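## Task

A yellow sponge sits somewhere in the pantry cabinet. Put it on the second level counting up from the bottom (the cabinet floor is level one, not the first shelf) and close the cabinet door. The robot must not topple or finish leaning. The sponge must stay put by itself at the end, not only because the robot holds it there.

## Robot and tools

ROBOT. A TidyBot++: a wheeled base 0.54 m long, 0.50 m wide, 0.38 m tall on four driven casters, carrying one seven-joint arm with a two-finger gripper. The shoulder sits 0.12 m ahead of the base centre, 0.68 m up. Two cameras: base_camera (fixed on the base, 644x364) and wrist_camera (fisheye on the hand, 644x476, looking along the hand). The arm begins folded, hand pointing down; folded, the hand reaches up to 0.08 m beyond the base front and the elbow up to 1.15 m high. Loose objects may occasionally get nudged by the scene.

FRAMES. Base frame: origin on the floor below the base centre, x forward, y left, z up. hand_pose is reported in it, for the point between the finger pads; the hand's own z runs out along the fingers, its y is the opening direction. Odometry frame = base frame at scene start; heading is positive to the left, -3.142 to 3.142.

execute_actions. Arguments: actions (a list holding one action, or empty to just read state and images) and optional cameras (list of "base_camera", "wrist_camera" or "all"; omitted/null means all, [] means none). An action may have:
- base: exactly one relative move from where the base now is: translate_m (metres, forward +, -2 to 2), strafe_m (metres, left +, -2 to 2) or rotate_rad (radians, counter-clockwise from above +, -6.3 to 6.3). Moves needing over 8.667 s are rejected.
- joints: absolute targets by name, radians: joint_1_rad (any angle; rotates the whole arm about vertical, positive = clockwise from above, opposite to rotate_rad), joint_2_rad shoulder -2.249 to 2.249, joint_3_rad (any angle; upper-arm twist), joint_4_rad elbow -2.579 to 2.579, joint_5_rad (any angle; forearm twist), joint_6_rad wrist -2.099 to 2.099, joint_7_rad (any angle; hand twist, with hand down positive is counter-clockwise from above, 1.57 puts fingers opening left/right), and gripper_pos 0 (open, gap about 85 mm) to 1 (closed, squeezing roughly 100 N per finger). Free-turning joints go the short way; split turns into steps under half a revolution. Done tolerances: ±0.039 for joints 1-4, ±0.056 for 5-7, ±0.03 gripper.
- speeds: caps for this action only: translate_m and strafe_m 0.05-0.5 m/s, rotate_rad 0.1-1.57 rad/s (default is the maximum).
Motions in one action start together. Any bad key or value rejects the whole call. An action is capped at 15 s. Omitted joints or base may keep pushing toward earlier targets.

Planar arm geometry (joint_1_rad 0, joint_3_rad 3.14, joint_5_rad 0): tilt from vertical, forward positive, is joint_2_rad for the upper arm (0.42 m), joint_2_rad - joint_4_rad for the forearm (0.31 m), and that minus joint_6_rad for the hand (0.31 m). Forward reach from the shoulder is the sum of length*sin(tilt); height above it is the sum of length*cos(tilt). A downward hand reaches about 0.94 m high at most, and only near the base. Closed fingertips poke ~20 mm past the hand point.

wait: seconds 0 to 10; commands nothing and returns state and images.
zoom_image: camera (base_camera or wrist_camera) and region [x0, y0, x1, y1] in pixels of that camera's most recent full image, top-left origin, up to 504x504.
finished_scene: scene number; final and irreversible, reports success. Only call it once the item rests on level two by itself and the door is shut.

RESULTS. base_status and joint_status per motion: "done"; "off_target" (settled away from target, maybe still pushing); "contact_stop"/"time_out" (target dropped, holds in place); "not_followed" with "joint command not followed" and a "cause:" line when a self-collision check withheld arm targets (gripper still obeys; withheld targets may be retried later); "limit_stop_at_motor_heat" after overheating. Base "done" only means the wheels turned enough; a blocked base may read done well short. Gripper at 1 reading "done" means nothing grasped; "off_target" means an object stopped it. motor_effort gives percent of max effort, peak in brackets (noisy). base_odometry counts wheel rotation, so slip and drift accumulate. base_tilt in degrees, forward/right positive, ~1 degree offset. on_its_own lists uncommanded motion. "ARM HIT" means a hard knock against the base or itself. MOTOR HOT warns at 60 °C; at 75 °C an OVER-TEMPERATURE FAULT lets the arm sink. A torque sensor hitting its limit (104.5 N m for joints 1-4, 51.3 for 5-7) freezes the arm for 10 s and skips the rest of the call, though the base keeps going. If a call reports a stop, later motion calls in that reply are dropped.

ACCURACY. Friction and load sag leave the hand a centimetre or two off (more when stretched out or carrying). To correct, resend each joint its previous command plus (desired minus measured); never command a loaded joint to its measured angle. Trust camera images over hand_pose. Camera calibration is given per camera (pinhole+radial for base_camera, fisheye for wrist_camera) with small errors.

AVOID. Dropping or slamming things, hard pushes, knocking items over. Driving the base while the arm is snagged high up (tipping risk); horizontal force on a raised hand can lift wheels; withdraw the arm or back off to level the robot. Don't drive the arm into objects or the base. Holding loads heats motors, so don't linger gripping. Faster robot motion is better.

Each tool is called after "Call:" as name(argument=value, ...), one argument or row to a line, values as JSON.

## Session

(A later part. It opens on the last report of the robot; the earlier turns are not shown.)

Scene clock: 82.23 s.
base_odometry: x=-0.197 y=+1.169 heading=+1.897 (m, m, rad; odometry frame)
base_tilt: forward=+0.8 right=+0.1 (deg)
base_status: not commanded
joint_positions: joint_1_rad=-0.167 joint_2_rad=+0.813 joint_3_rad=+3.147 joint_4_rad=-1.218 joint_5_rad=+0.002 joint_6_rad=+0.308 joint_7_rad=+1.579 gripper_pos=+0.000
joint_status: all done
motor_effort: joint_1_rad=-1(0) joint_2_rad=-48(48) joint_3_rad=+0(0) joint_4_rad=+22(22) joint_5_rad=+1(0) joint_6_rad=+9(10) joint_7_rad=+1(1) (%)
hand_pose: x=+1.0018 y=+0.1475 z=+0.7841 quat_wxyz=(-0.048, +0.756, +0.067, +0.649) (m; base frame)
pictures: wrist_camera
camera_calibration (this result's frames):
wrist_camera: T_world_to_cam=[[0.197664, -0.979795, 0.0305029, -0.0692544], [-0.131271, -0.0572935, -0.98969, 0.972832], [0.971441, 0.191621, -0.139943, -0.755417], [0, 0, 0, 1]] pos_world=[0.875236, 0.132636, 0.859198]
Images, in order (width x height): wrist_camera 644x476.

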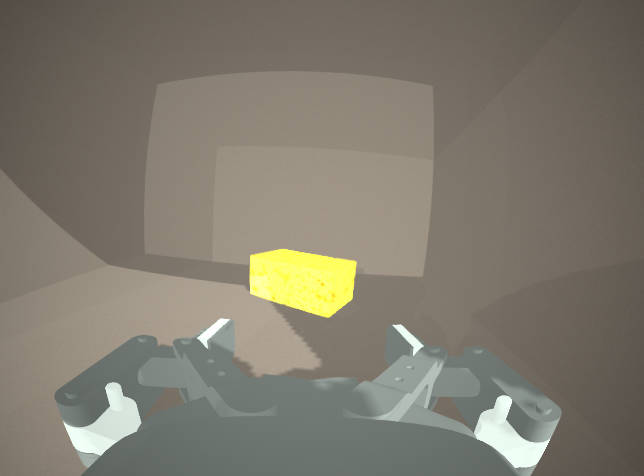

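Call:
execute_actions(
  actions=[
    {"base":{"strafe_m":-0.065},"joints":{"gripper_pos":1},"speeds":{"strafe_m":0.06}},
  ],
  cameras=[],
)

Call:
execute_actions(
  actions=[
    {"base":{"translate_m":0.155},"speeds":{"translate_m":0.07}},
  ],
  cameras=["wrist_camera"],
)

Call:
execute_actions(
  actions=[
    {"base":{"strafe_m":0.085},"speeds":{"strafe_m":0.05}},
  ],
  cameras=["wrist_camera"],
)

Call:
execute_actions(
  actions=[
    {"base":{"translate_m":-0.1},"speeds":{"translate_m":0.07}},
  ],
  cameras=[],
)

Call:
execute_actions(
  actions=[
    {"joints":{"gripper_pos":0}},
  ],
  cameras=["wrist_camera"],
)

Scene clock: 90.13 s.
base_odometry: x=-0.136 y=+1.189 heading=+1.897 (m, m, rad; odometry frame)
base_tilt: forward=+0.8 right=+0.1 (deg)
base_status: done
joint_positions: joint_1_rad=-0.168 joint_2_rad=+0.813 joint_3_rad=+3.147 joint_4_rad=-1.218 joint_5_rad=+0.002 joint_6_rad=+0.308 joint_7_rad=+1.579 gripper_pos=+0.999
joint_status: all done
motor_effort: joint_1_rad=-1(4) joint_2_rad=-48(48) joint_3_rad=+0(1) joint_4_rad=+22(22) joint_5_rad=+0(0) joint_6_rad=+9(10) joint_7_rad=+1(1) (%)
hand_pose: x=+1.0016 y=+0.1483 z=+0.7841 quat_wxyz=(-0.049, +0.756, +0.068, +0.649) (m; base frame)
pictures: none
No camera images: the call's "cameras" was empty. Leave "cameras" out to get every camera's image.

Scene clock: 92.87 s.
base_odometry: x=-0.185 y=+1.337 heading=+1.897 (m, m, rad; odometry frame)
base_tilt: forward=+0.8 right=+0.1 (deg)
base_status: done
joint_positions: joint_1_rad=-0.168 joint_2_rad=+0.813 joint_3_rad=+3.147 joint_4_rad=-1.218 joint_5_rad=+0.002 joint_6_rad=+0.308 joint_7_rad=+1.579 gripper_pos=+0.999
joint_status: not commanded
motor_effort: joint_1_rad=-1(0) joint_2_rad=-49(50) joint_3_rad=+0(0) joint_4_rad=+22(23) joint_5_rad=+0(0) joint_6_rad=+10(10) joint_7_rad=+1(1) (%)
hand_pose: x=+1.0016 y=+0.1483 z=+0.7843 quat_wxyz=(-0.049, +0.756, +0.068, +0.650) (m; base frame)
pictures: wrist_camera
camera_calibration (this result's frames):
wrist_camera: T_world_to_cam=[[0.198563, -0.979616, 0.030427, -0.0693117], [-0.131086, -0.057311, -0.989713, 0.972924], [0.971282, 0.192532, -0.139794, -0.755474], [0, 0, 0, 1]] pos_world=[0.875078, 0.133313, 0.859414]
Images, in order (width x height): wrist_camera 644x476.

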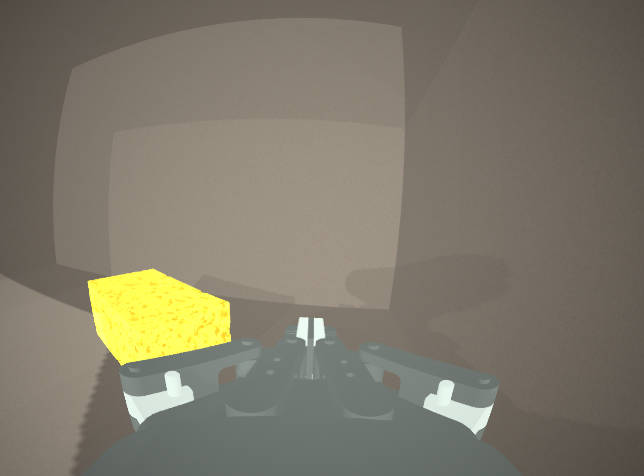

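Scene clock: 95.07 s.
base_odometry: x=-0.266 y=+1.309 heading=+1.897 (m, m, rad; odometry frame)
base_tilt: forward=+0.8 right=+0.0 (deg)
base_status: done
joint_positions: joint_1_rad=-0.169 joint_2_rad=+0.813 joint_3_rad=+3.147 joint_4_rad=-1.218 joint_5_rad=+0.002 joint_6_rad=+0.308 joint_7_rad=+1.579 gripper_pos=+0.999
joint_status: not commanded
motor_effort: joint_1_rad=-1(5) joint_2_rad=-48(48) joint_3_rad=+0(1) joint_4_rad=+22(22) joint_5_rad=+1(1) joint_6_rad=+9(9) joint_7_rad=+1(1) (%)
hand_pose: x=+1.0015 y=+0.1490 z=+0.7843 quat_wxyz=(-0.049, +0.756, +0.068, +0.649) (m; base frame)
pictures: wrist_camera
camera_calibration (this result's frames):
wrist_camera: T_world_to_cam=[[0.199333, -0.97946, 0.0304185, -0.0693975], [-0.131042, -0.0574058, -0.989713, 0.972919], [0.97113, 0.193296, -0.139793, -0.755456], [0, 0, 0, 1]] pos_world=[0.874973, 0.133906, 0.859415]
Images, in order (width x height): wrist_camera 644x476.

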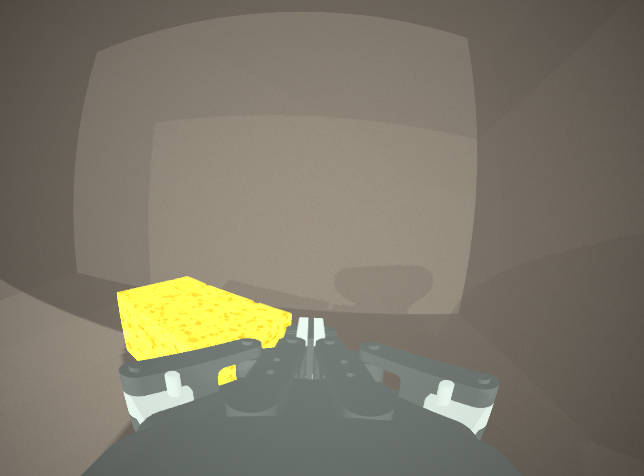

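Scene clock: 97.03 s.
base_odometry: x=-0.234 y=+1.215 heading=+1.897 (m, m, rad; odometry frame)
base_tilt: forward=+0.8 right=+0.1 (deg)
base_status: done
joint_positions: joint_1_rad=-0.169 joint_2_rad=+0.813 joint_3_rad=+3.147 joint_4_rad=-1.218 joint_5_rad=+0.002 joint_6_rad=+0.308 joint_7_rad=+1.579 gripper_pos=+0.999
joint_status: not commanded
motor_effort: joint_1_rad=-1(0) joint_2_rad=-48(51) joint_3_rad=+0(0) joint_4_rad=+22(23) joint_5_rad=+1(0) joint_6_rad=+10(10) joint_7_rad=+1(1) (%)
hand_pose: x=+1.0015 y=+0.1490 z=+0.7846 quat_wxyz=(-0.049, +0.756, +0.068, +0.650) (m; base frame)
pictures: none
No camera images: the call's "cameras" was empty. Leave "cameras" out to get every camera's image.

Scene clock: 98.13 s.
base_odometry: x=-0.234 y=+1.215 heading=+1.897 (m, m, rad; odometry frame)
base_tilt: forward=+0.8 right=+0.1 (deg)
base_status: not commanded
joint_positions: joint_1_rad=-0.169 joint_2_rad=+0.813 joint_3_rad=+3.147 joint_4_rad=-1.218 joint_5_rad=+0.002 joint_6_rad=+0.308 joint_7_rad=+1.579 gripper_pos=+0.000
joint_status: all done
motor_effort: joint_1_rad=-1(2) joint_2_rad=-48(48) joint_3_rad=+0(0) joint_4_rad=+22(22) joint_5_rad=+1(0) joint_6_rad=+9(9) joint_7_rad=+1(1) (%)
hand_pose: x=+1.0015 y=+0.1490 z=+0.7846 quat_wxyz=(-0.049, +0.756, +0.068, +0.650) (m; base frame)
pictures: wrist_camera
camera_calibration (this result's frames):
wrist_camera: T_world_to_cam=[[0.199324, -0.979461, 0.0304296, -0.0694058], [-0.130725, -0.0573525, -0.989758, 0.972894], [0.971175, 0.193304, -0.139472, -0.755761], [0, 0, 0, 1]] pos_world=[0.874992, 0.133909, 0.859635]
Images, in order (width x height): wrist_camera 644x476.

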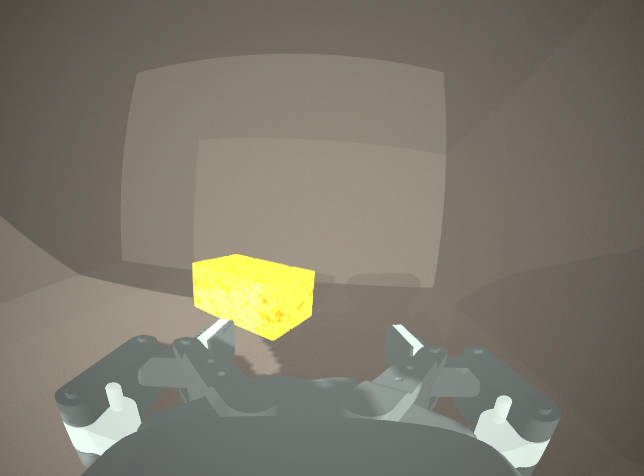

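Call:
execute_actions(
  actions=[
    {"base":{"strafe_m":0.045},"speeds":{"strafe_m":0.05}},
  ],
  cameras=["wrist_camera"],
)

Call:
execute_actions(
  actions=[
    {"base":{"translate_m":0.06},"speeds":{"translate_m":0.05}},
  ],
  cameras=["wrist_camera"],
)

Scene clock: 101.07 s.
base_odometry: x=-0.276 y=+1.200 heading=+1.897 (m, m, rad; odometry frame)
base_tilt: forward=+0.8 right=+0.1 (deg)
base_status: done
joint_positions: joint_1_rad=-0.169 joint_2_rad=+0.813 joint_3_rad=+3.147 joint_4_rad=-1.218 joint_5_rad=+0.002 joint_6_rad=+0.308 joint_7_rad=+1.579 gripper_pos=+0.000
joint_status: not commanded
motor_effort: joint_1_rad=+0(7) joint_2_rad=-48(49) joint_3_rad=+0(2) joint_4_rad=+22(22) joint_5_rad=+0(0) joint_6_rad=+9(9) joint_7_rad=+1(1) (%)
hand_pose: x=+1.0015 y=+0.1491 z=+0.7846 quat_wxyz=(-0.049, +0.756, +0.068, +0.650) (m; base frame)
pictures: wrist_camera
camera_calibration (this result's frames):
wrist_camera: T_world_to_cam=[[0.19941, -0.979444, 0.030417, -0.0694075], [-0.130722, -0.0573517, -0.989759, 0.972894], [0.971158, 0.193392, -0.139472, -0.755759], [0, 0, 0, 1]] pos_world=[0.874981, 0.133974, 0.859635]
Images, in order (width x height): wrist_camera 644x476.

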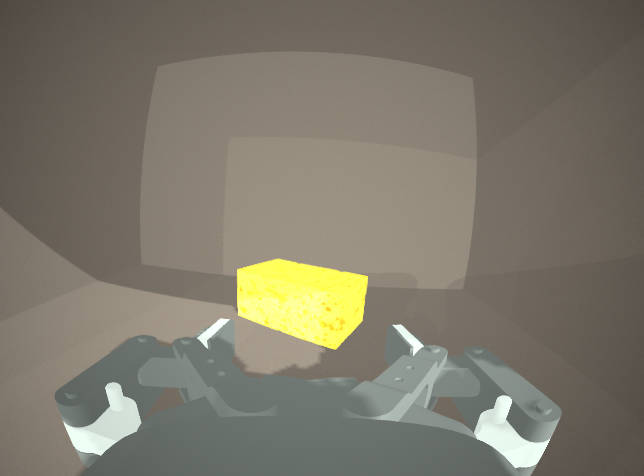

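Scene clock: 102.77 s.
base_odometry: x=-0.296 y=+1.257 heading=+1.897 (m, m, rad; odometry frame)
base_tilt: forward=+0.8 right=+0.0 (deg)
base_status: done
joint_positions: joint_1_rad=-0.169 joint_2_rad=+0.812 joint_3_rad=+3.147 joint_4_rad=-1.218 joint_5_rad=+0.002 joint_6_rad=+0.308 joint_7_rad=+1.579 gripper_pos=+0.000
joint_status: not commanded
motor_effort: joint_1_rad=-1(0) joint_2_rad=-47(50) joint_3_rad=+0(0) joint_4_rad=+21(23) joint_5_rad=+0(0) joint_6_rad=+9(10) joint_7_rad=+1(1) (%)
hand_pose: x=+1.0015 y=+0.1491 z=+0.7848 quat_wxyz=(-0.049, +0.756, +0.068, +0.650) (m; base frame)
pictures: wrist_camera
camera_calibration (this result's frames):
wrist_camera: T_world_to_cam=[[0.199405, -0.979445, 0.0304222, -0.0694114], [-0.130569, -0.0573257, -0.989781, 0.972922], [0.971179, 0.193395, -0.139316, -0.755869], [0, 0, 0, 1]] pos_world=[0.874958, 0.13397, 0.859787]
Images, in order (width x height): wrist_camera 644x476.

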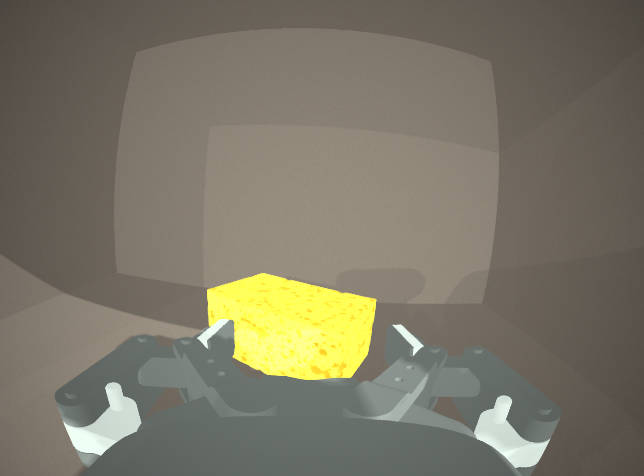

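Call:
execute_actions(
  actions=[
    {"base":{"translate_m":0.05},"speeds":{"translate_m":0.05}},
  ],
  cameras=["wrist_camera"],
)

Call:
execute_actions(
  actions=[
    {"joints":{"gripper_pos":1}},
  ],
  cameras=["wrist_camera"],
)

Call:
execute_actions(
  actions=[
    {"base":{"translate_m":-0.08},"speeds":{"translate_m":0.05}},
  ],
  cameras=["wrist_camera"],
)

Scene clock: 105.80 s.
base_odometry: x=-0.312 y=+1.304 heading=+1.898 (m, m, rad; odometry frame)
base_tilt: forward=+0.8 right=+0.1 (deg)
base_status: done
joint_positions: joint_1_rad=-0.169 joint_2_rad=+0.812 joint_3_rad=+3.147 joint_4_rad=-1.218 joint_5_rad=+0.002 joint_6_rad=+0.308 joint_7_rad=+1.579 gripper_pos=+0.000
joint_status: not commanded
motor_effort: joint_1_rad=-1(3) joint_2_rad=-47(50) joint_3_rad=+0(1) joint_4_rad=+22(22) joint_5_rad=+0(0) joint_6_rad=+9(10) joint_7_rad=+1(1) (%)
hand_pose: x=+1.0015 y=+0.1491 z=+0.7849 quat_wxyz=(-0.049, +0.756, +0.068, +0.650) (m; base frame)
pictures: wrist_camera
camera_calibration (this result's frames):
wrist_camera: T_world_to_cam=[[0.199401, -0.979445, 0.0304263, -0.0694139], [-0.13044, -0.0573038, -0.989799, 0.972907], [0.971197, 0.193398, -0.139186, -0.755977], [0, 0, 0, 1]] pos_world=[0.87495, 0.133969, 0.859873]
Images, in order (width x height): wrist_camera 644x476.

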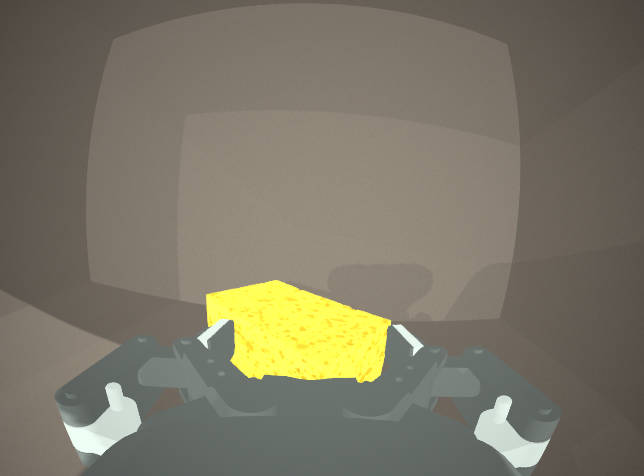

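Scene clock: 107.13 s.
base_odometry: x=-0.312 y=+1.304 heading=+1.897 (m, m, rad; odometry frame)
base_tilt: forward=+0.8 right=+0.1 (deg)
base_status: not commanded
joint_positions: joint_1_rad=-0.163 joint_2_rad=+0.798 joint_3_rad=+3.149 joint_4_rad=-1.208 joint_5_rad=+0.002 joint_6_rad=+0.304 joint_7_rad=+1.579 gripper_pos=+0.999
joint_status: all done
motor_effort: joint_1_rad=-1(9) joint_2_rad=-48(50) joint_3_rad=+0(4) joint_4_rad=+22(30) joint_5_rad=+0(1) joint_6_rad=+9(11) joint_7_rad=+1(1) (%)
hand_pose: x=+1.0025 y=+0.1428 z=+0.8024 quat_wxyz=(-0.047, +0.749, +0.065, +0.658) (m; base frame)
pictures: wrist_camera
camera_calibration (this result's frames):
wrist_camera: T_world_to_cam=[[0.191649, -0.980942, 0.0319937, -0.0696118], [-0.110588, -0.0539732, -0.9924, 0.971734], [0.975213, 0.186655, -0.118824, -0.772648], [0, 0, 0, 1]] pos_world=[0.874299, 0.128381, 0.874766]
Images, in order (width x height): wrist_camera 644x476.

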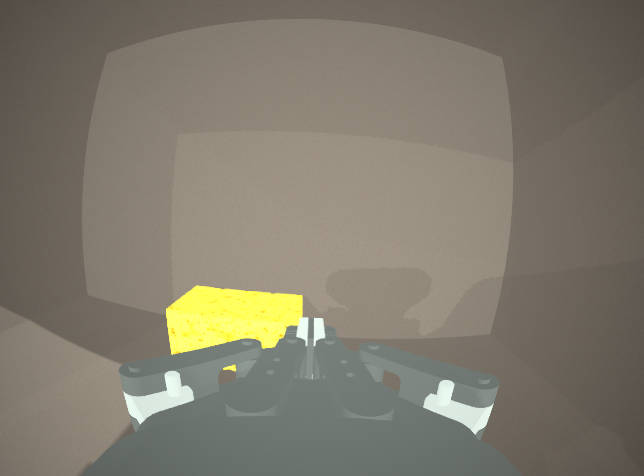

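Scene clock: 109.20 s.
base_odometry: x=-0.286 y=+1.228 heading=+1.897 (m, m, rad; odometry frame)
base_tilt: forward=+0.8 right=+0.1 (deg)
base_status: done
joint_positions: joint_1_rad=-0.163 joint_2_rad=+0.798 joint_3_rad=+3.149 joint_4_rad=-1.208 joint_5_rad=+0.002 joint_6_rad=+0.304 joint_7_rad=+1.579 gripper_pos=+0.999
joint_status: not commanded
motor_effort: joint_1_rad=-1(3) joint_2_rad=-47(51) joint_3_rad=+0(1) joint_4_rad=+22(24) joint_5_rad=+1(0) joint_6_rad=+9(10) joint_7_rad=+1(1) (%)
hand_pose: x=+1.0025 y=+0.1428 z=+0.8024 quat_wxyz=(-0.047, +0.749, +0.065, +0.658) (m; base frame)
pictures: wrist_camera
camera_calibration (this result's frames):
wrist_camera: T_world_to_cam=[[0.191649, -0.980942, 0.0319935, -0.0696116], [-0.110588, -0.0539731, -0.9924, 0.971734], [0.975213, 0.186655, -0.118824, -0.772648], [0, 0, 0, 1]] pos_world=[0.874299, 0.128381, 0.874767]
Images, in order (width x height): wrist_camera 644x476.

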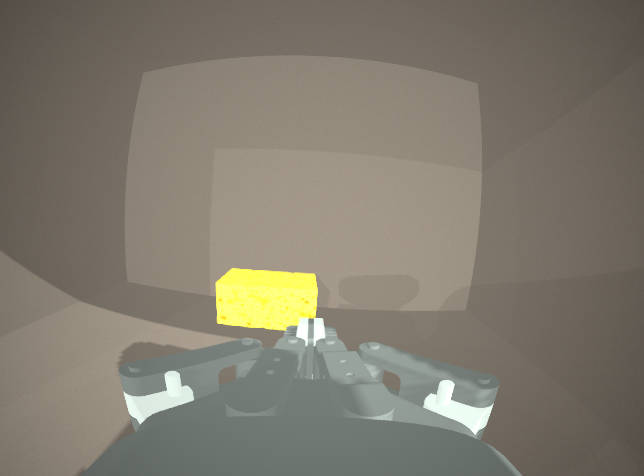

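Call:
execute_actions(
  actions=[
    {"base":{"strafe_m":-0.03},"joints":{"joint_2_rad":0.825,"joint_6_rad":0.25},"speeds":{"strafe_m":0.05}},
  ],
  cameras=[],
)

Call:
execute_actions(
  actions=[
    {"base":{"translate_m":0.11},"speeds":{"translate_m":0.06}},
  ],
  cameras=["wrist_camera"],
)

Call:
execute_actions(
  actions=[
    {"base":{"strafe_m":0.045},"speeds":{"strafe_m":0.05}},
  ],
  cameras=["wrist_camera"],
)

Call:
execute_actions(
  actions=[
    {"base":{"translate_m":-0.12},"speeds":{"translate_m":0.05}},
  ],
  cameras=["wrist_camera"],
)

Scene clock: 113.77 s.
base_odometry: x=-0.258 y=+1.238 heading=+1.898 (m, m, rad; odometry frame)
base_tilt: forward=+0.8 right=+0.1 (deg)
base_status: done
joint_positions: joint_1_rad=-0.164 joint_2_rad=+0.806 joint_3_rad=+3.148 joint_4_rad=-1.208 joint_5_rad=+0.002 joint_6_rad=+0.291 joint_7_rad=+1.579 gripper_pos=+0.999
joint_status: all done
motor_effort: joint_1_rad=-1(5) joint_2_rad=-48(50) joint_3_rad=+0(1) joint_4_rad=+22(23) joint_5_rad=+0(0) joint_6_rad=+10(9) joint_7_rad=+1(1) (%)
hand_pose: x=+1.0026 y=+0.1439 z=+0.7910 quat_wxyz=(-0.047, +0.756, +0.066, +0.649) (m; base frame)
pictures: none
No camera images: the call's "cameras" was empty. Leave "cameras" out to get every camera's image.

Scene clock: 116.10 s.
base_odometry: x=-0.293 y=+1.342 heading=+1.897 (m, m, rad; odometry frame)
base_tilt: forward=+0.8 right=+0.1 (deg)
base_status: done
joint_positions: joint_1_rad=-0.164 joint_2_rad=+0.807 joint_3_rad=+3.148 joint_4_rad=-1.208 joint_5_rad=+0.002 joint_6_rad=+0.290 joint_7_rad=+1.579 gripper_pos=+0.999
joint_status: not commanded
motor_effort: joint_1_rad=-1(3) joint_2_rad=-48(50) joint_3_rad=+0(1) joint_4_rad=+22(24) joint_5_rad=+0(0) joint_6_rad=+9(10) joint_7_rad=+1(1) (%)
hand_pose: x=+1.0027 y=+0.1440 z=+0.7897 quat_wxyz=(-0.047, +0.757, +0.066, +0.649) (m; base frame)
pictures: wrist_camera
camera_calibration (this result's frames):
wrist_camera: T_world_to_cam=[[0.193596, -0.980588, 0.0311115, -0.0693742], [-0.133852, -0.0578144, -0.989314, 0.980637], [0.971908, 0.187363, -0.142446, -0.752728], [0, 0, 0, 1]] pos_world=[0.876273, 0.129701, 0.865092]
Images, in order (width x height): wrist_camera 644x476.

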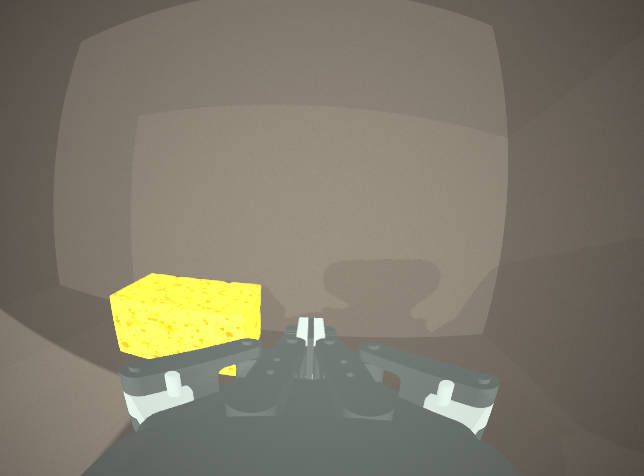

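Scene clock: 117.50 s.
base_odometry: x=-0.336 y=+1.328 heading=+1.897 (m, m, rad; odometry frame)
base_tilt: forward=+0.8 right=+0.1 (deg)
base_status: done
joint_positions: joint_1_rad=-0.166 joint_2_rad=+0.807 joint_3_rad=+3.148 joint_4_rad=-1.208 joint_5_rad=+0.002 joint_6_rad=+0.290 joint_7_rad=+1.579 gripper_pos=+0.999
joint_status: not commanded
motor_effort: joint_1_rad=+0(6) joint_2_rad=-48(49) joint_3_rad=+0(1) joint_4_rad=+22(22) joint_5_rad=+0(0) joint_6_rad=+9(9) joint_7_rad=+1(1) (%)
hand_pose: x=+1.0024 y=+0.1454 z=+0.7897 quat_wxyz=(-0.047, +0.757, +0.067, +0.649) (m; base frame)
pictures: wrist_camera
camera_calibration (this result's frames):
wrist_camera: T_world_to_cam=[[0.195223, -0.980266, 0.0310876, -0.0695515], [-0.133759, -0.0580131, -0.989314, 0.980626], [0.971595, 0.188978, -0.142445, -0.752691], [0, 0, 0, 1]] pos_world=[0.876057, 0.130953, 0.865093]
Images, in order (width x height): wrist_camera 644x476.

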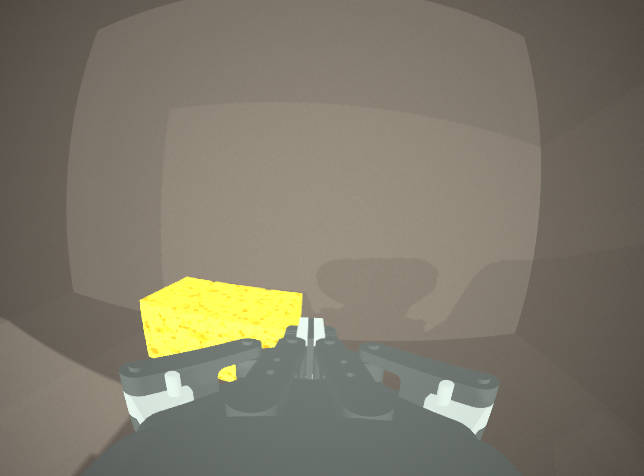

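Scene clock: 120.40 s.
base_odometry: x=-0.298 y=+1.214 heading=+1.897 (m, m, rad; odometry frame)
base_tilt: forward=+0.8 right=+0.1 (deg)
base_status: done
joint_positions: joint_1_rad=-0.166 joint_2_rad=+0.807 joint_3_rad=+3.148 joint_4_rad=-1.208 joint_5_rad=+0.002 joint_6_rad=+0.289 joint_7_rad=+1.579 gripper_pos=+0.999
joint_status: not commanded
motor_effort: joint_1_rad=-1(0) joint_2_rad=-48(51) joint_3_rad=+0(0) joint_4_rad=+22(23) joint_5_rad=+1(0) joint_6_rad=+10(10) joint_7_rad=+1(1) (%)
hand_pose: x=+1.0025 y=+0.1454 z=+0.7891 quat_wxyz=(-0.047, +0.757, +0.067, +0.648) (m; base frame)
pictures: wrist_camera
camera_calibration (this result's frames):
wrist_camera: T_world_to_cam=[[0.195246, -0.980262, 0.0310612, -0.0695387], [-0.134562, -0.058146, -0.989198, 0.980797], [0.971479, 0.188957, -0.143259, -0.752057], [0, 0, 0, 1]] pos_world=[0.876163, 0.13097, 0.864623]
Images, in order (width x height): wrist_camera 644x476.

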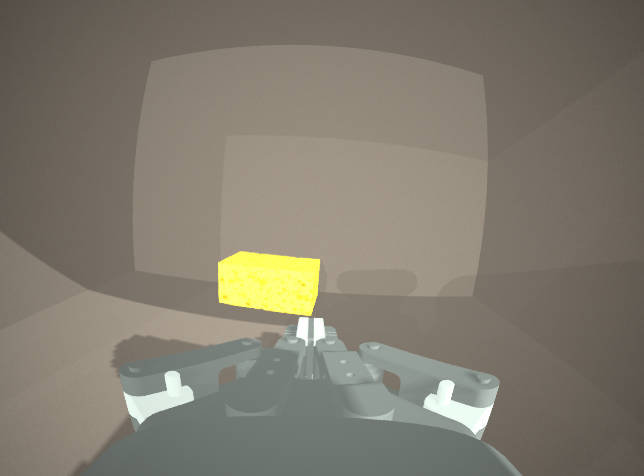

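Call:
execute_actions(
  actions=[
    {"base":{"strafe_m":-0.045},"joints":{"joint_2_rad":0.855},"speeds":{"strafe_m":0.05}},
  ],
  cameras=["wrist_camera"],
)

Call:
execute_actions(
  actions=[
    {"base":{"translate_m":0.12},"speeds":{"translate_m":0.06}},
  ],
  cameras=["wrist_camera"],
)

Call:
execute_actions(
  actions=[
    {"base":{"strafe_m":0.065},"speeds":{"strafe_m":0.05}},
  ],
  cameras=["wrist_camera"],
)

Call:
execute_actions(
  actions=[
    {"base":{"translate_m":-0.12},"speeds":{"translate_m":0.05}},
  ],
  cameras=["wrist_camera"],
)

Scene clock: 124.57 s.
base_odometry: x=-0.255 y=+1.229 heading=+1.897 (m, m, rad; odometry frame)
base_tilt: forward=+0.8 right=+0.1 (deg)
base_status: done
joint_positions: joint_1_rad=-0.167 joint_2_rad=+0.834 joint_3_rad=+3.148 joint_4_rad=-1.203 joint_5_rad=+0.002 joint_6_rad=+0.289 joint_7_rad=+1.579 gripper_pos=+0.999
joint_status: all done
motor_effort: joint_1_rad=-1(3) joint_2_rad=-47(50) joint_3_rad=+0(1) joint_4_rad=+21(23) joint_5_rad=+1(0) joint_6_rad=+9(10) joint_7_rad=+1(1) (%)
hand_pose: x=+1.0058 y=+0.1473 z=+0.7679 quat_wxyz=(-0.047, +0.764, +0.068, +0.640) (m; base frame)
pictures: wrist_camera
camera_calibration (this result's frames):
wrist_camera: T_world_to_cam=[[0.197342, -0.979869, 0.0302205, -0.0692267], [-0.155855, -0.0617934, -0.985845, 0.979759], [0.967866, 0.189838, -0.164912, -0.738498], [0, 0, 0, 1]] pos_world=[0.881129, 0.132905, 0.846195]
Images, in order (width x height): wrist_camera 644x476.

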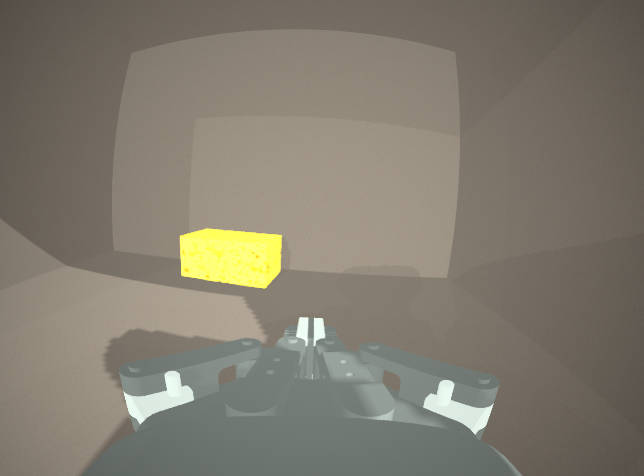

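Scene clock: 127.10 s.
base_odometry: x=-0.293 y=+1.343 heading=+1.897 (m, m, rad; odometry frame)
base_tilt: forward=+0.8 right=+0.1 (deg)
base_status: done
joint_positions: joint_1_rad=-0.167 joint_2_rad=+0.835 joint_3_rad=+3.148 joint_4_rad=-1.202 joint_5_rad=+0.002 joint_6_rad=+0.289 joint_7_rad=+1.579 gripper_pos=+0.999
joint_status: not commanded
motor_effort: joint_1_rad=+0(1) joint_2_rad=-45(49) joint_3_rad=+0(0) joint_4_rad=+20(22) joint_5_rad=+0(0) joint_6_rad=+8(9) joint_7_rad=+1(1) (%)
hand_pose: x=+1.0061 y=+0.1473 z=+0.7679 quat_wxyz=(-0.047, +0.764, +0.068, +0.640) (m; base frame)
pictures: wrist_camera
camera_calibration (this result's frames):
wrist_camera: T_world_to_cam=[[0.197336, -0.979869, 0.0302385, -0.0692421], [-0.155476, -0.0617361, -0.985909, 0.979459], [0.967929, 0.189854, -0.164529, -0.739182], [0, 0, 0, 1]] pos_world=[0.881422, 0.132956, 0.846134]
Images, in order (width x height): wrist_camera 644x476.

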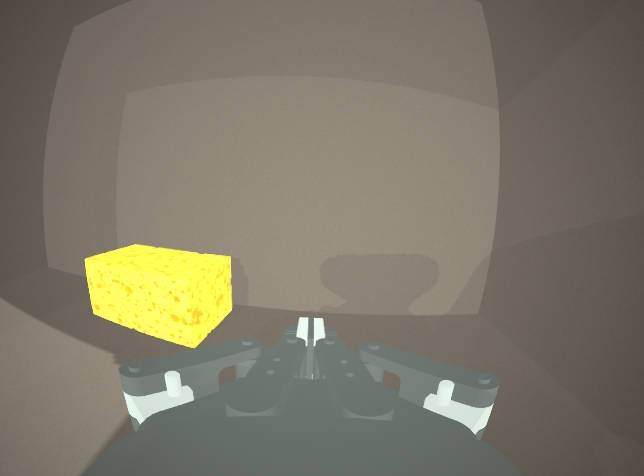

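Scene clock: 128.90 s.
base_odometry: x=-0.355 y=+1.322 heading=+1.896 (m, m, rad; odometry frame)
base_tilt: forward=+0.7 right=+0.0 (deg)
base_status: done
joint_positions: joint_1_rad=-0.167 joint_2_rad=+0.835 joint_3_rad=+3.148 joint_4_rad=-1.202 joint_5_rad=+0.002 joint_6_rad=+0.289 joint_7_rad=+1.579 gripper_pos=+0.999
joint_status: not commanded
motor_effort: joint_1_rad=-1(6) joint_2_rad=-46(47) joint_3_rad=+0(2) joint_4_rad=+21(20) joint_5_rad=+0(1) joint_6_rad=+9(9) joint_7_rad=+1(1) (%)
hand_pose: x=+1.0060 y=+0.1477 z=+0.7679 quat_wxyz=(-0.047, +0.764, +0.068, +0.640) (m; base frame)
pictures: wrist_camera
camera_calibration (this result's frames):
wrist_camera: T_world_to_cam=[[0.197698, -0.979797, 0.0302333, -0.0692816], [-0.155454, -0.0617884, -0.985909, 0.979457], [0.967858, 0.190212, -0.164528, -0.739174], [0, 0, 0, 1]] pos_world=[0.881372, 0.133237, 0.846134]
Images, in order (width x height): wrist_camera 644x476.

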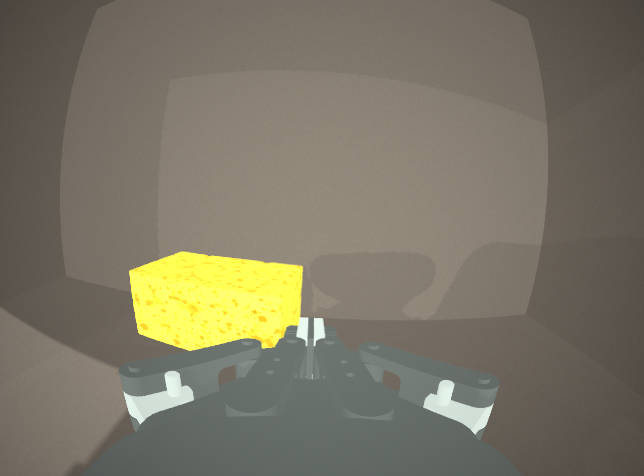

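Scene clock: 131.77 s.
base_odometry: x=-0.316 y=+1.208 heading=+1.897 (m, m, rad; odometry frame)
base_tilt: forward=+0.8 right=+0.1 (deg)
base_status: done
joint_positions: joint_1_rad=-0.167 joint_2_rad=+0.835 joint_3_rad=+3.148 joint_4_rad=-1.202 joint_5_rad=+0.002 joint_6_rad=+0.289 joint_7_rad=+1.579 gripper_pos=+0.999
joint_status: not commanded
motor_effort: joint_1_rad=-1(0) joint_2_rad=-48(49) joint_3_rad=+0(0) joint_4_rad=+21(22) joint_5_rad=+1(0) joint_6_rad=+9(9) joint_7_rad=+1(1) (%)
hand_pose: x=+1.0061 y=+0.1477 z=+0.7678 quat_wxyz=(-0.047, +0.764, +0.068, +0.640) (m; base frame)
pictures: wrist_camera
camera_calibration (this result's frames):
wrist_camera: T_world_to_cam=[[0.197698, -0.979797, 0.0302343, -0.0692832], [-0.155447, -0.0617883, -0.98591, 0.979421], [0.967859, 0.190213, -0.164522, -0.739239], [0, 0, 0, 1]] pos_world=[0.881425, 0.133246, 0.846095]
Images, in order (width x height): wrist_camera 644x476.

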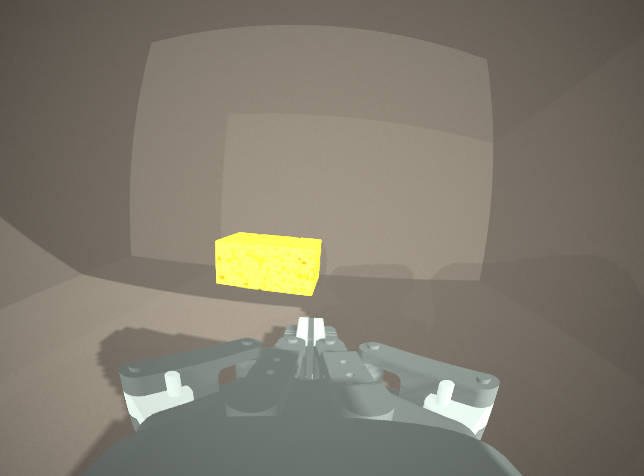

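Call:
execute_actions(
  actions=[
    {"base":{"strafe_m":-0.04},"speeds":{"strafe_m":0.06}},
  ],
  cameras=[],
)

Call:
execute_actions(
  actions=[
    {"base":{"translate_m":0.135},"speeds":{"translate_m":0.07}},
  ],
  cameras=[],
)

Call:
execute_actions(
  actions=[
    {"base":{"strafe_m":0.09},"speeds":{"strafe_m":0.05}},
  ],
  cameras=["wrist_camera"],
)

Call:
execute_actions(
  actions=[
    {"base":{"translate_m":-0.14},"speeds":{"translate_m":0.05}},
  ],
  cameras=["wrist_camera"],
)

Scene clock: 134.93 s.
base_odometry: x=-0.278 y=+1.221 heading=+1.896 (m, m, rad; odometry frame)
base_tilt: forward=+0.8 right=+0.0 (deg)
base_status: done
joint_positions: joint_1_rad=-0.169 joint_2_rad=+0.835 joint_3_rad=+3.148 joint_4_rad=-1.202 joint_5_rad=+0.002 joint_6_rad=+0.289 joint_7_rad=+1.579 gripper_pos=+0.999
joint_status: not commanded
motor_effort: joint_1_rad=-1(4) joint_2_rad=-46(47) joint_3_rad=+0(1) joint_4_rad=+20(21) joint_5_rad=+0(0) joint_6_rad=+8(9) joint_7_rad=+1(1) (%)
hand_pose: x=+1.0059 y=+0.1490 z=+0.7678 quat_wxyz=(-0.048, +0.764, +0.069, +0.640) (m; base frame)
pictures: none
No camera images: the call's "cameras" was empty. Leave "cameras" out to get every camera's image.

Scene clock: 137.37 s.
base_odometry: x=-0.321 y=+1.349 heading=+1.896 (m, m, rad; odometry frame)
base_tilt: forward=+0.8 right=+0.0 (deg)
base_status: done
joint_positions: joint_1_rad=-0.169 joint_2_rad=+0.836 joint_3_rad=+3.148 joint_4_rad=-1.201 joint_5_rad=+0.002 joint_6_rad=+0.289 joint_7_rad=+1.579 gripper_pos=+0.999
joint_status: not commanded
motor_effort: joint_1_rad=-1(1) joint_2_rad=-45(47) joint_3_rad=+0(0) joint_4_rad=+20(22) joint_5_rad=+1(1) joint_6_rad=+8(9) joint_7_rad=+1(1) (%)
hand_pose: x=+1.0060 y=+0.1491 z=+0.7679 quat_wxyz=(-0.048, +0.764, +0.069, +0.640) (m; base frame)
pictures: none
No camera images: the call's "cameras" was empty. Leave "cameras" out to get every camera's image.

Scene clock: 139.67 s.
base_odometry: x=-0.407 y=+1.320 heading=+1.896 (m, m, rad; odometry frame)
base_tilt: forward=+0.8 right=+0.1 (deg)
base_status: done
joint_positions: joint_1_rad=-0.169 joint_2_rad=+0.836 joint_3_rad=+3.148 joint_4_rad=-1.201 joint_5_rad=+0.002 joint_6_rad=+0.289 joint_7_rad=+1.579 gripper_pos=+0.999
joint_status: not commanded
motor_effort: joint_1_rad=-1(5) joint_2_rad=-47(46) joint_3_rad=+0(1) joint_4_rad=+21(21) joint_5_rad=+0(0) joint_6_rad=+9(9) joint_7_rad=+1(1) (%)
hand_pose: x=+1.0060 y=+0.1491 z=+0.7679 quat_wxyz=(-0.048, +0.764, +0.069, +0.640) (m; base frame)
pictures: wrist_camera
camera_calibration (this result's frames):
wrist_camera: T_world_to_cam=[[0.199308, -0.979476, 0.030051, -0.0693516], [-0.155117, -0.0618139, -0.98596, 0.979301], [0.967582, 0.191849, -0.164254, -0.739558], [0, 0, 0, 1]] pos_world=[0.881312, 0.134489, 0.846161]
Images, in order (width x height): wrist_camera 644x476.

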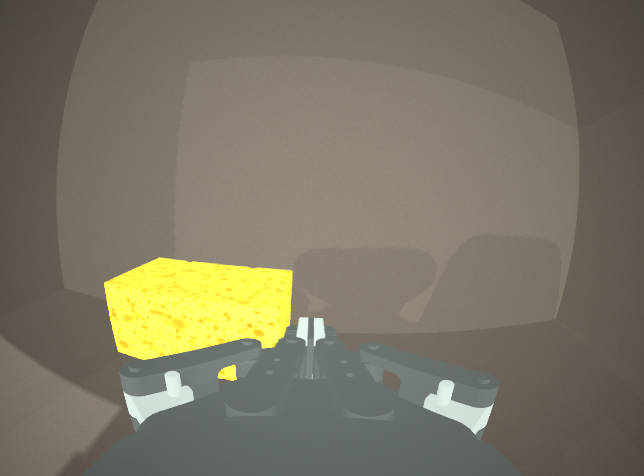

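Scene clock: 142.93 s.
base_odometry: x=-0.362 y=+1.187 heading=+1.896 (m, m, rad; odometry frame)
base_tilt: forward=+0.8 right=+0.0 (deg)
base_status: done
joint_positions: joint_1_rad=-0.169 joint_2_rad=+0.836 joint_3_rad=+3.148 joint_4_rad=-1.201 joint_5_rad=+0.002 joint_6_rad=+0.289 joint_7_rad=+1.579 gripper_pos=+0.999
joint_status: not commanded
motor_effort: joint_1_rad=-1(0) joint_2_rad=-47(48) joint_3_rad=+0(0) joint_4_rad=+21(22) joint_5_rad=+0(0) joint_6_rad=+9(9) joint_7_rad=+1(1) (%)
hand_pose: x=+1.0060 y=+0.1491 z=+0.7679 quat_wxyz=(-0.048, +0.764, +0.069, +0.640) (m; base frame)
pictures: wrist_camera
camera_calibration (this result's frames):
wrist_camera: T_world_to_cam=[[0.19931, -0.979476, 0.0300501, -0.0693518], [-0.155154, -0.0618205, -0.985954, 0.979282], [0.967576, 0.191848, -0.164291, -0.739573], [0, 0, 0, 1]] pos_world=[0.881354, 0.134497, 0.846106]
Images, in order (width x height): wrist_camera 644x476.

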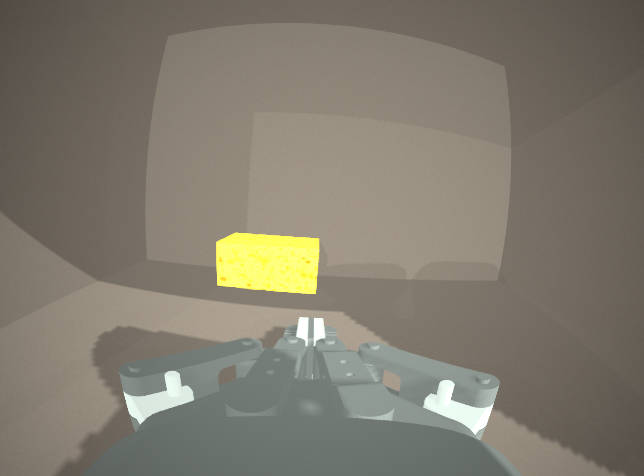

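Call:
execute_actions(
  actions=[
    {"base":{"strafe_m":0.06},"speeds":{"strafe_m":0.06}},
  ],
  cameras=["wrist_camera"],
)

Call:
execute_actions(
  actions=[
    {"base":{"translate_m":0.17},"speeds":{"translate_m":0.06}},
  ],
  cameras=["wrist_camera"],
)

Scene clock: 146.90 s.
base_odometry: x=-0.419 y=+1.168 heading=+1.896 (m, m, rad; odometry frame)
base_tilt: forward=+0.8 right=+0.1 (deg)
base_status: done
joint_positions: joint_1_rad=-0.168 joint_2_rad=+0.836 joint_3_rad=+3.148 joint_4_rad=-1.201 joint_5_rad=+0.002 joint_6_rad=+0.289 joint_7_rad=+1.579 gripper_pos=+0.999
joint_status: not commanded
motor_effort: joint_1_rad=-1(6) joint_2_rad=-46(48) joint_3_rad=+0(2) joint_4_rad=+20(22) joint_5_rad=+0(0) joint_6_rad=+8(10) joint_7_rad=+1(1) (%)
hand_pose: x=+1.0061 y=+0.1489 z=+0.7679 quat_wxyz=(-0.048, +0.764, +0.068, +0.640) (m; base frame)
pictures: wrist_camera
camera_calibration (this result's frames):
wrist_camera: T_world_to_cam=[[0.199009, -0.979537, 0.0300499, -0.0693159], [-0.155173, -0.0617727, -0.985954, 0.979284], [0.967635, 0.191551, -0.164291, -0.73958], [0, 0, 0, 1]] pos_world=[0.881396, 0.134263, 0.846106]
Images, in order (width x height): wrist_camera 644x476.

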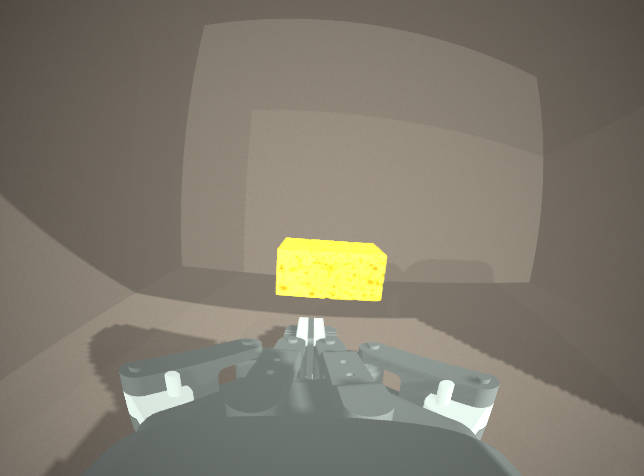

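Scene clock: 152.80 s.
base_odometry: x=-0.473 y=+1.326 heading=+1.889 (m, m, rad; odometry frame)
base_tilt: forward=+0.7 right=+0.1 (deg)
base_status: translate_m time_out (by the wheels' count: +0.167 of +0.170)
joint_positions: joint_1_rad=-0.153 joint_2_rad=+0.701 joint_3_rad=+3.141 joint_4_rad=-1.352 joint_5_rad=+0.002 joint_6_rad=+0.187 joint_7_rad=+1.579 gripper_pos=+0.999
joint_status: not commanded
motor_effort: joint_1_rad=-3(10) joint_2_rad=-16(47) joint_3_rad=+0(4) joint_4_rad=+50(56) joint_5_rad=+1(2) joint_6_rad=+21(25) joint_7_rad=+1(1) (%)
hand_pose: x=+0.9565 y=+0.1315 z=+0.7676 quat_wxyz=(-0.043, +0.800, +0.066, +0.594) (m; base frame)
pictures: wrist_camera
camera_calibration (this result's frames):
wrist_camera: T_world_to_cam=[[0.191638, -0.981253, 0.0204482, -0.0618524], [-0.269653, -0.0726726, -0.960211, 1.06139], [0.943696, 0.178499, -0.278524, -0.576036], [0, 0, 0, 1]] pos_world=[0.841664, 0.119263, 0.859988]
Images, in order (width x height): wrist_camera 644x476.

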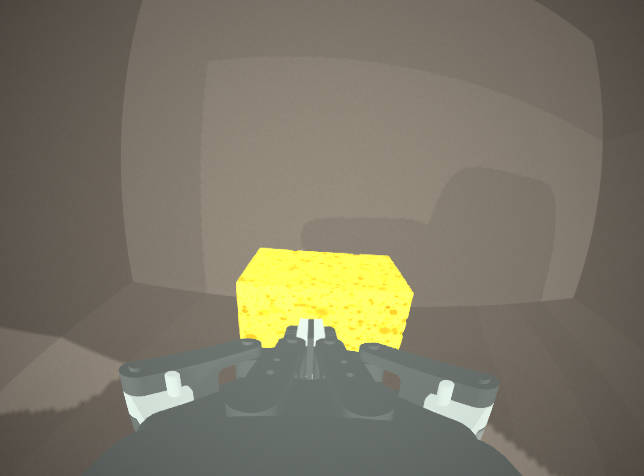

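Call:
execute_actions(
  actions=[
    {"base":{"translate_m":-0.13},"speeds":{"translate_m":0.08}},
  ],
  cameras=["wrist_camera"],
)

Call:
execute_actions(
  actions=[
    {"base":{"strafe_m":-0.095},"speeds":{"strafe_m":0.06}},
  ],
  cameras=[],
)

Call:
execute_actions(
  actions=[
    {"base":{"translate_m":0.11},"speeds":{"translate_m":0.06}},
  ],
  cameras=["wrist_camera"],
)

Call:
execute_actions(
  actions=[
    {"base":{"strafe_m":0.09},"speeds":{"strafe_m":0.05}},
  ],
  cameras=["wrist_camera"],
)

Scene clock: 159.43 s.
base_odometry: x=-0.432 y=+1.202 heading=+1.890 (m, m, rad; odometry frame)
base_tilt: forward=+0.8 right=+0.1 (deg)
base_status: done
joint_positions: joint_1_rad=-0.156 joint_2_rad=+0.820 joint_3_rad=+3.143 joint_4_rad=-1.198 joint_5_rad=+0.002 joint_6_rad=+0.226 joint_7_rad=+1.579 gripper_pos=+0.999
joint_status: not commanded
motor_effort: joint_1_rad=-1(9) joint_2_rad=-45(45) joint_3_rad=+0(4) joint_4_rad=+19(47) joint_5_rad=+0(1) joint_6_rad=+7(21) joint_7_rad=+1(1) (%)
hand_pose: x=+1.0029 y=+0.1399 z=+0.7646 quat_wxyz=(-0.045, +0.778, +0.065, +0.623) (m; base frame)
pictures: wrist_camera
camera_calibration (this result's frames):
wrist_camera: T_world_to_cam=[[0.191247, -0.981225, 0.0249391, -0.0654361], [-0.199299, -0.0636982, -0.977866, 1.01338], [0.961096, 0.182043, -0.207739, -0.694197], [0, 0, 0, 1]] pos_world=[0.881669, 0.126717, 0.848371]
Images, in order (width x height): wrist_camera 644x476.

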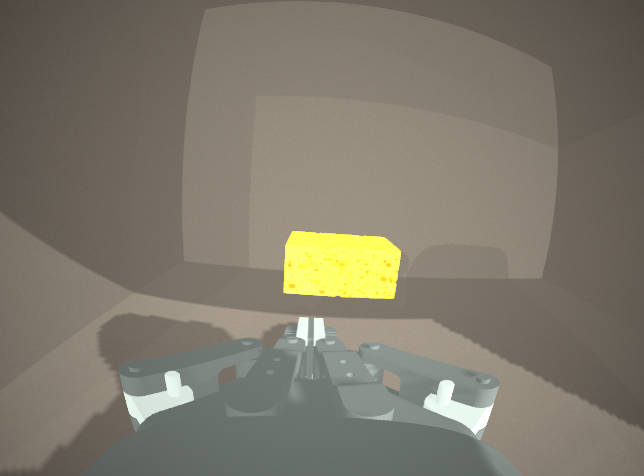

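Scene clock: 161.53 s.
base_odometry: x=-0.342 y=+1.232 heading=+1.890 (m, m, rad; odometry frame)
base_tilt: forward=+0.8 right=+0.1 (deg)
base_status: done
joint_positions: joint_1_rad=-0.163 joint_2_rad=+0.820 joint_3_rad=+3.143 joint_4_rad=-1.198 joint_5_rad=+0.002 joint_6_rad=+0.226 joint_7_rad=+1.579 gripper_pos=+0.999
joint_status: not commanded
motor_effort: joint_1_rad=-2(3) joint_2_rad=-43(45) joint_3_rad=+0(1) joint_4_rad=+18(19) joint_5_rad=+0(1) joint_6_rad=+7(7) joint_7_rad=+1(1) (%)
hand_pose: x=+1.0019 y=+0.1461 z=+0.7647 quat_wxyz=(-0.047, +0.778, +0.068, +0.623) (m; base frame)
pictures: none
No camera images: the call's "cameras" was empty. Leave "cameras" out to get every camera's image.

Scene clock: 163.87 s.
base_odometry: x=-0.376 y=+1.337 heading=+1.889 (m, m, rad; odometry frame)
base_tilt: forward=+0.8 right=+0.1 (deg)
base_status: done
joint_positions: joint_1_rad=-0.163 joint_2_rad=+0.820 joint_3_rad=+3.143 joint_4_rad=-1.198 joint_5_rad=+0.002 joint_6_rad=+0.227 joint_7_rad=+1.579 gripper_pos=+0.999
joint_status: not commanded
motor_effort: joint_1_rad=-1(0) joint_2_rad=-43(45) joint_3_rad=+0(0) joint_4_rad=+18(21) joint_5_rad=+0(0) joint_6_rad=+6(8) joint_7_rad=+1(1) (%)
hand_pose: x=+1.0020 y=+0.1461 z=+0.7648 quat_wxyz=(-0.047, +0.778, +0.068, +0.623) (m; base frame)
pictures: wrist_camera
camera_calibration (this result's frames):
wrist_camera: T_world_to_cam=[[0.198084, -0.979867, 0.0249784, -0.0662656], [-0.197752, -0.0649096, -0.978101, 1.01253], [0.96003, 0.188806, -0.206628, -0.695243], [0, 0, 0, 1]] pos_world=[0.88081, 0.132058, 0.848357]
Images, in order (width x height): wrist_camera 644x476.

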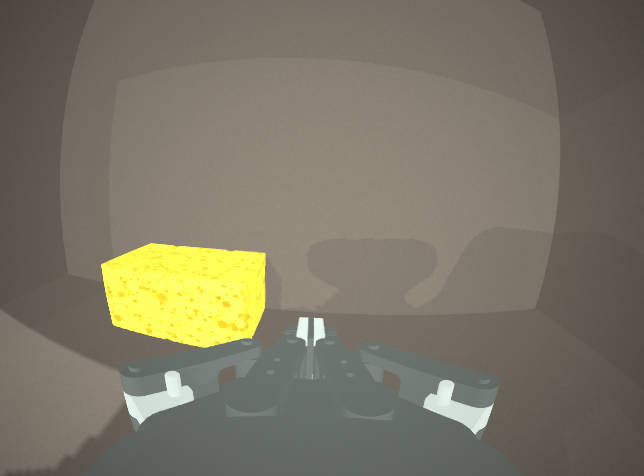

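Scene clock: 166.13 s.
base_odometry: x=-0.462 y=+1.309 heading=+1.889 (m, m, rad; odometry frame)
base_tilt: forward=+0.8 right=+0.1 (deg)
base_status: done
joint_positions: joint_1_rad=-0.164 joint_2_rad=+0.820 joint_3_rad=+3.143 joint_4_rad=-1.198 joint_5_rad=+0.002 joint_6_rad=+0.227 joint_7_rad=+1.579 gripper_pos=+0.999
joint_status: not commanded
motor_effort: joint_1_rad=-1(6) joint_2_rad=-44(45) joint_3_rad=+0(2) joint_4_rad=+19(20) joint_5_rad=+0(1) joint_6_rad=+7(7) joint_7_rad=+1(1) (%)
hand_pose: x=+1.0019 y=+0.1467 z=+0.7648 quat_wxyz=(-0.047, +0.778, +0.068, +0.623) (m; base frame)
pictures: wrist_camera
camera_calibration (this result's frames):
wrist_camera: T_world_to_cam=[[0.19871, -0.97974, 0.0249784, -0.06634], [-0.19771, -0.0650359, -0.978101, 1.01253], [0.959909, 0.189419, -0.206628, -0.695228], [0, 0, 0, 1]] pos_world=[0.880725, 0.132544, 0.848357]
Images, in order (width x height): wrist_camera 644x476.

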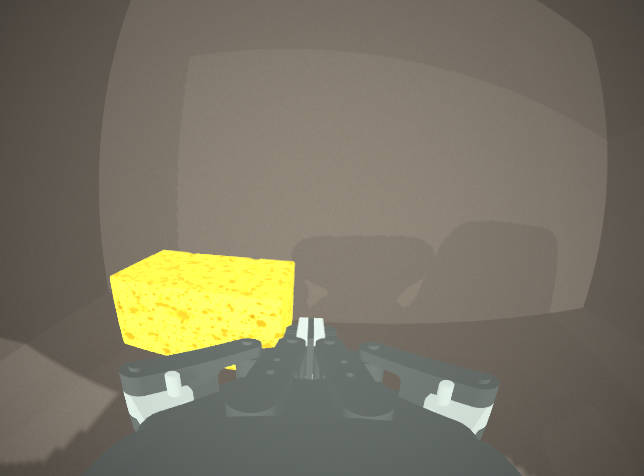

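Call:
execute_actions(
  actions=[
    {"base":{"strafe_m":0.06},"speeds":{"strafe_m":0.05}},
  ],
  cameras=["wrist_camera"],
)

Call:
execute_actions(
  actions=[
    {"base":{"translate_m":-0.06},"speeds":{"translate_m":0.05}},
  ],
  cameras=["wrist_camera"],
)

Scene clock: 170.77 s.
base_odometry: x=-0.499 y=+1.296 heading=+1.888 (m, m, rad; odometry frame)
base_tilt: forward=+0.7 right=+0.1 (deg)
base_status: strafe_m time_out (by the wheels' count: +0.040 of +0.060)
joint_positions: joint_1_rad=-0.168 joint_2_rad=+0.822 joint_3_rad=+3.142 joint_4_rad=-1.197 joint_5_rad=+0.002 joint_6_rad=+0.230 joint_7_rad=+1.579 gripper_pos=+0.999
joint_status: not commanded
motor_effort: joint_1_rad=-1(12) joint_2_rad=-44(46) joint_3_rad=+0(3) joint_4_rad=+19(22) joint_5_rad=+0(0) joint_6_rad=+7(9) joint_7_rad=+1(1) (%)
hand_pose: x=+1.0017 y=+0.1505 z=+0.7647 quat_wxyz=(-0.049, +0.777, +0.069, +0.624) (m; base frame)
pictures: wrist_camera
camera_calibration (this result's frames):
wrist_camera: T_world_to_cam=[[0.202907, -0.978895, 0.0243384, -0.0663858], [-0.19569, -0.0648919, -0.978516, 1.01095], [0.959445, 0.193785, -0.204727, -0.697431], [0, 0, 0, 1]] pos_world=[0.880449, 0.135769, 0.848062]
Images, in order (width x height): wrist_camera 644x476.

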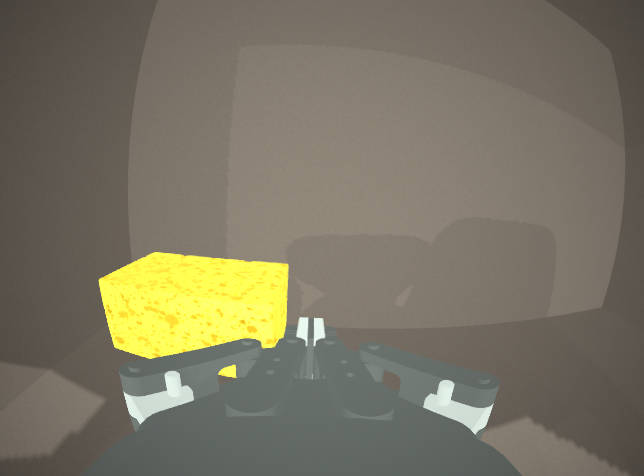

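not run: a stop came earlier in this reply.


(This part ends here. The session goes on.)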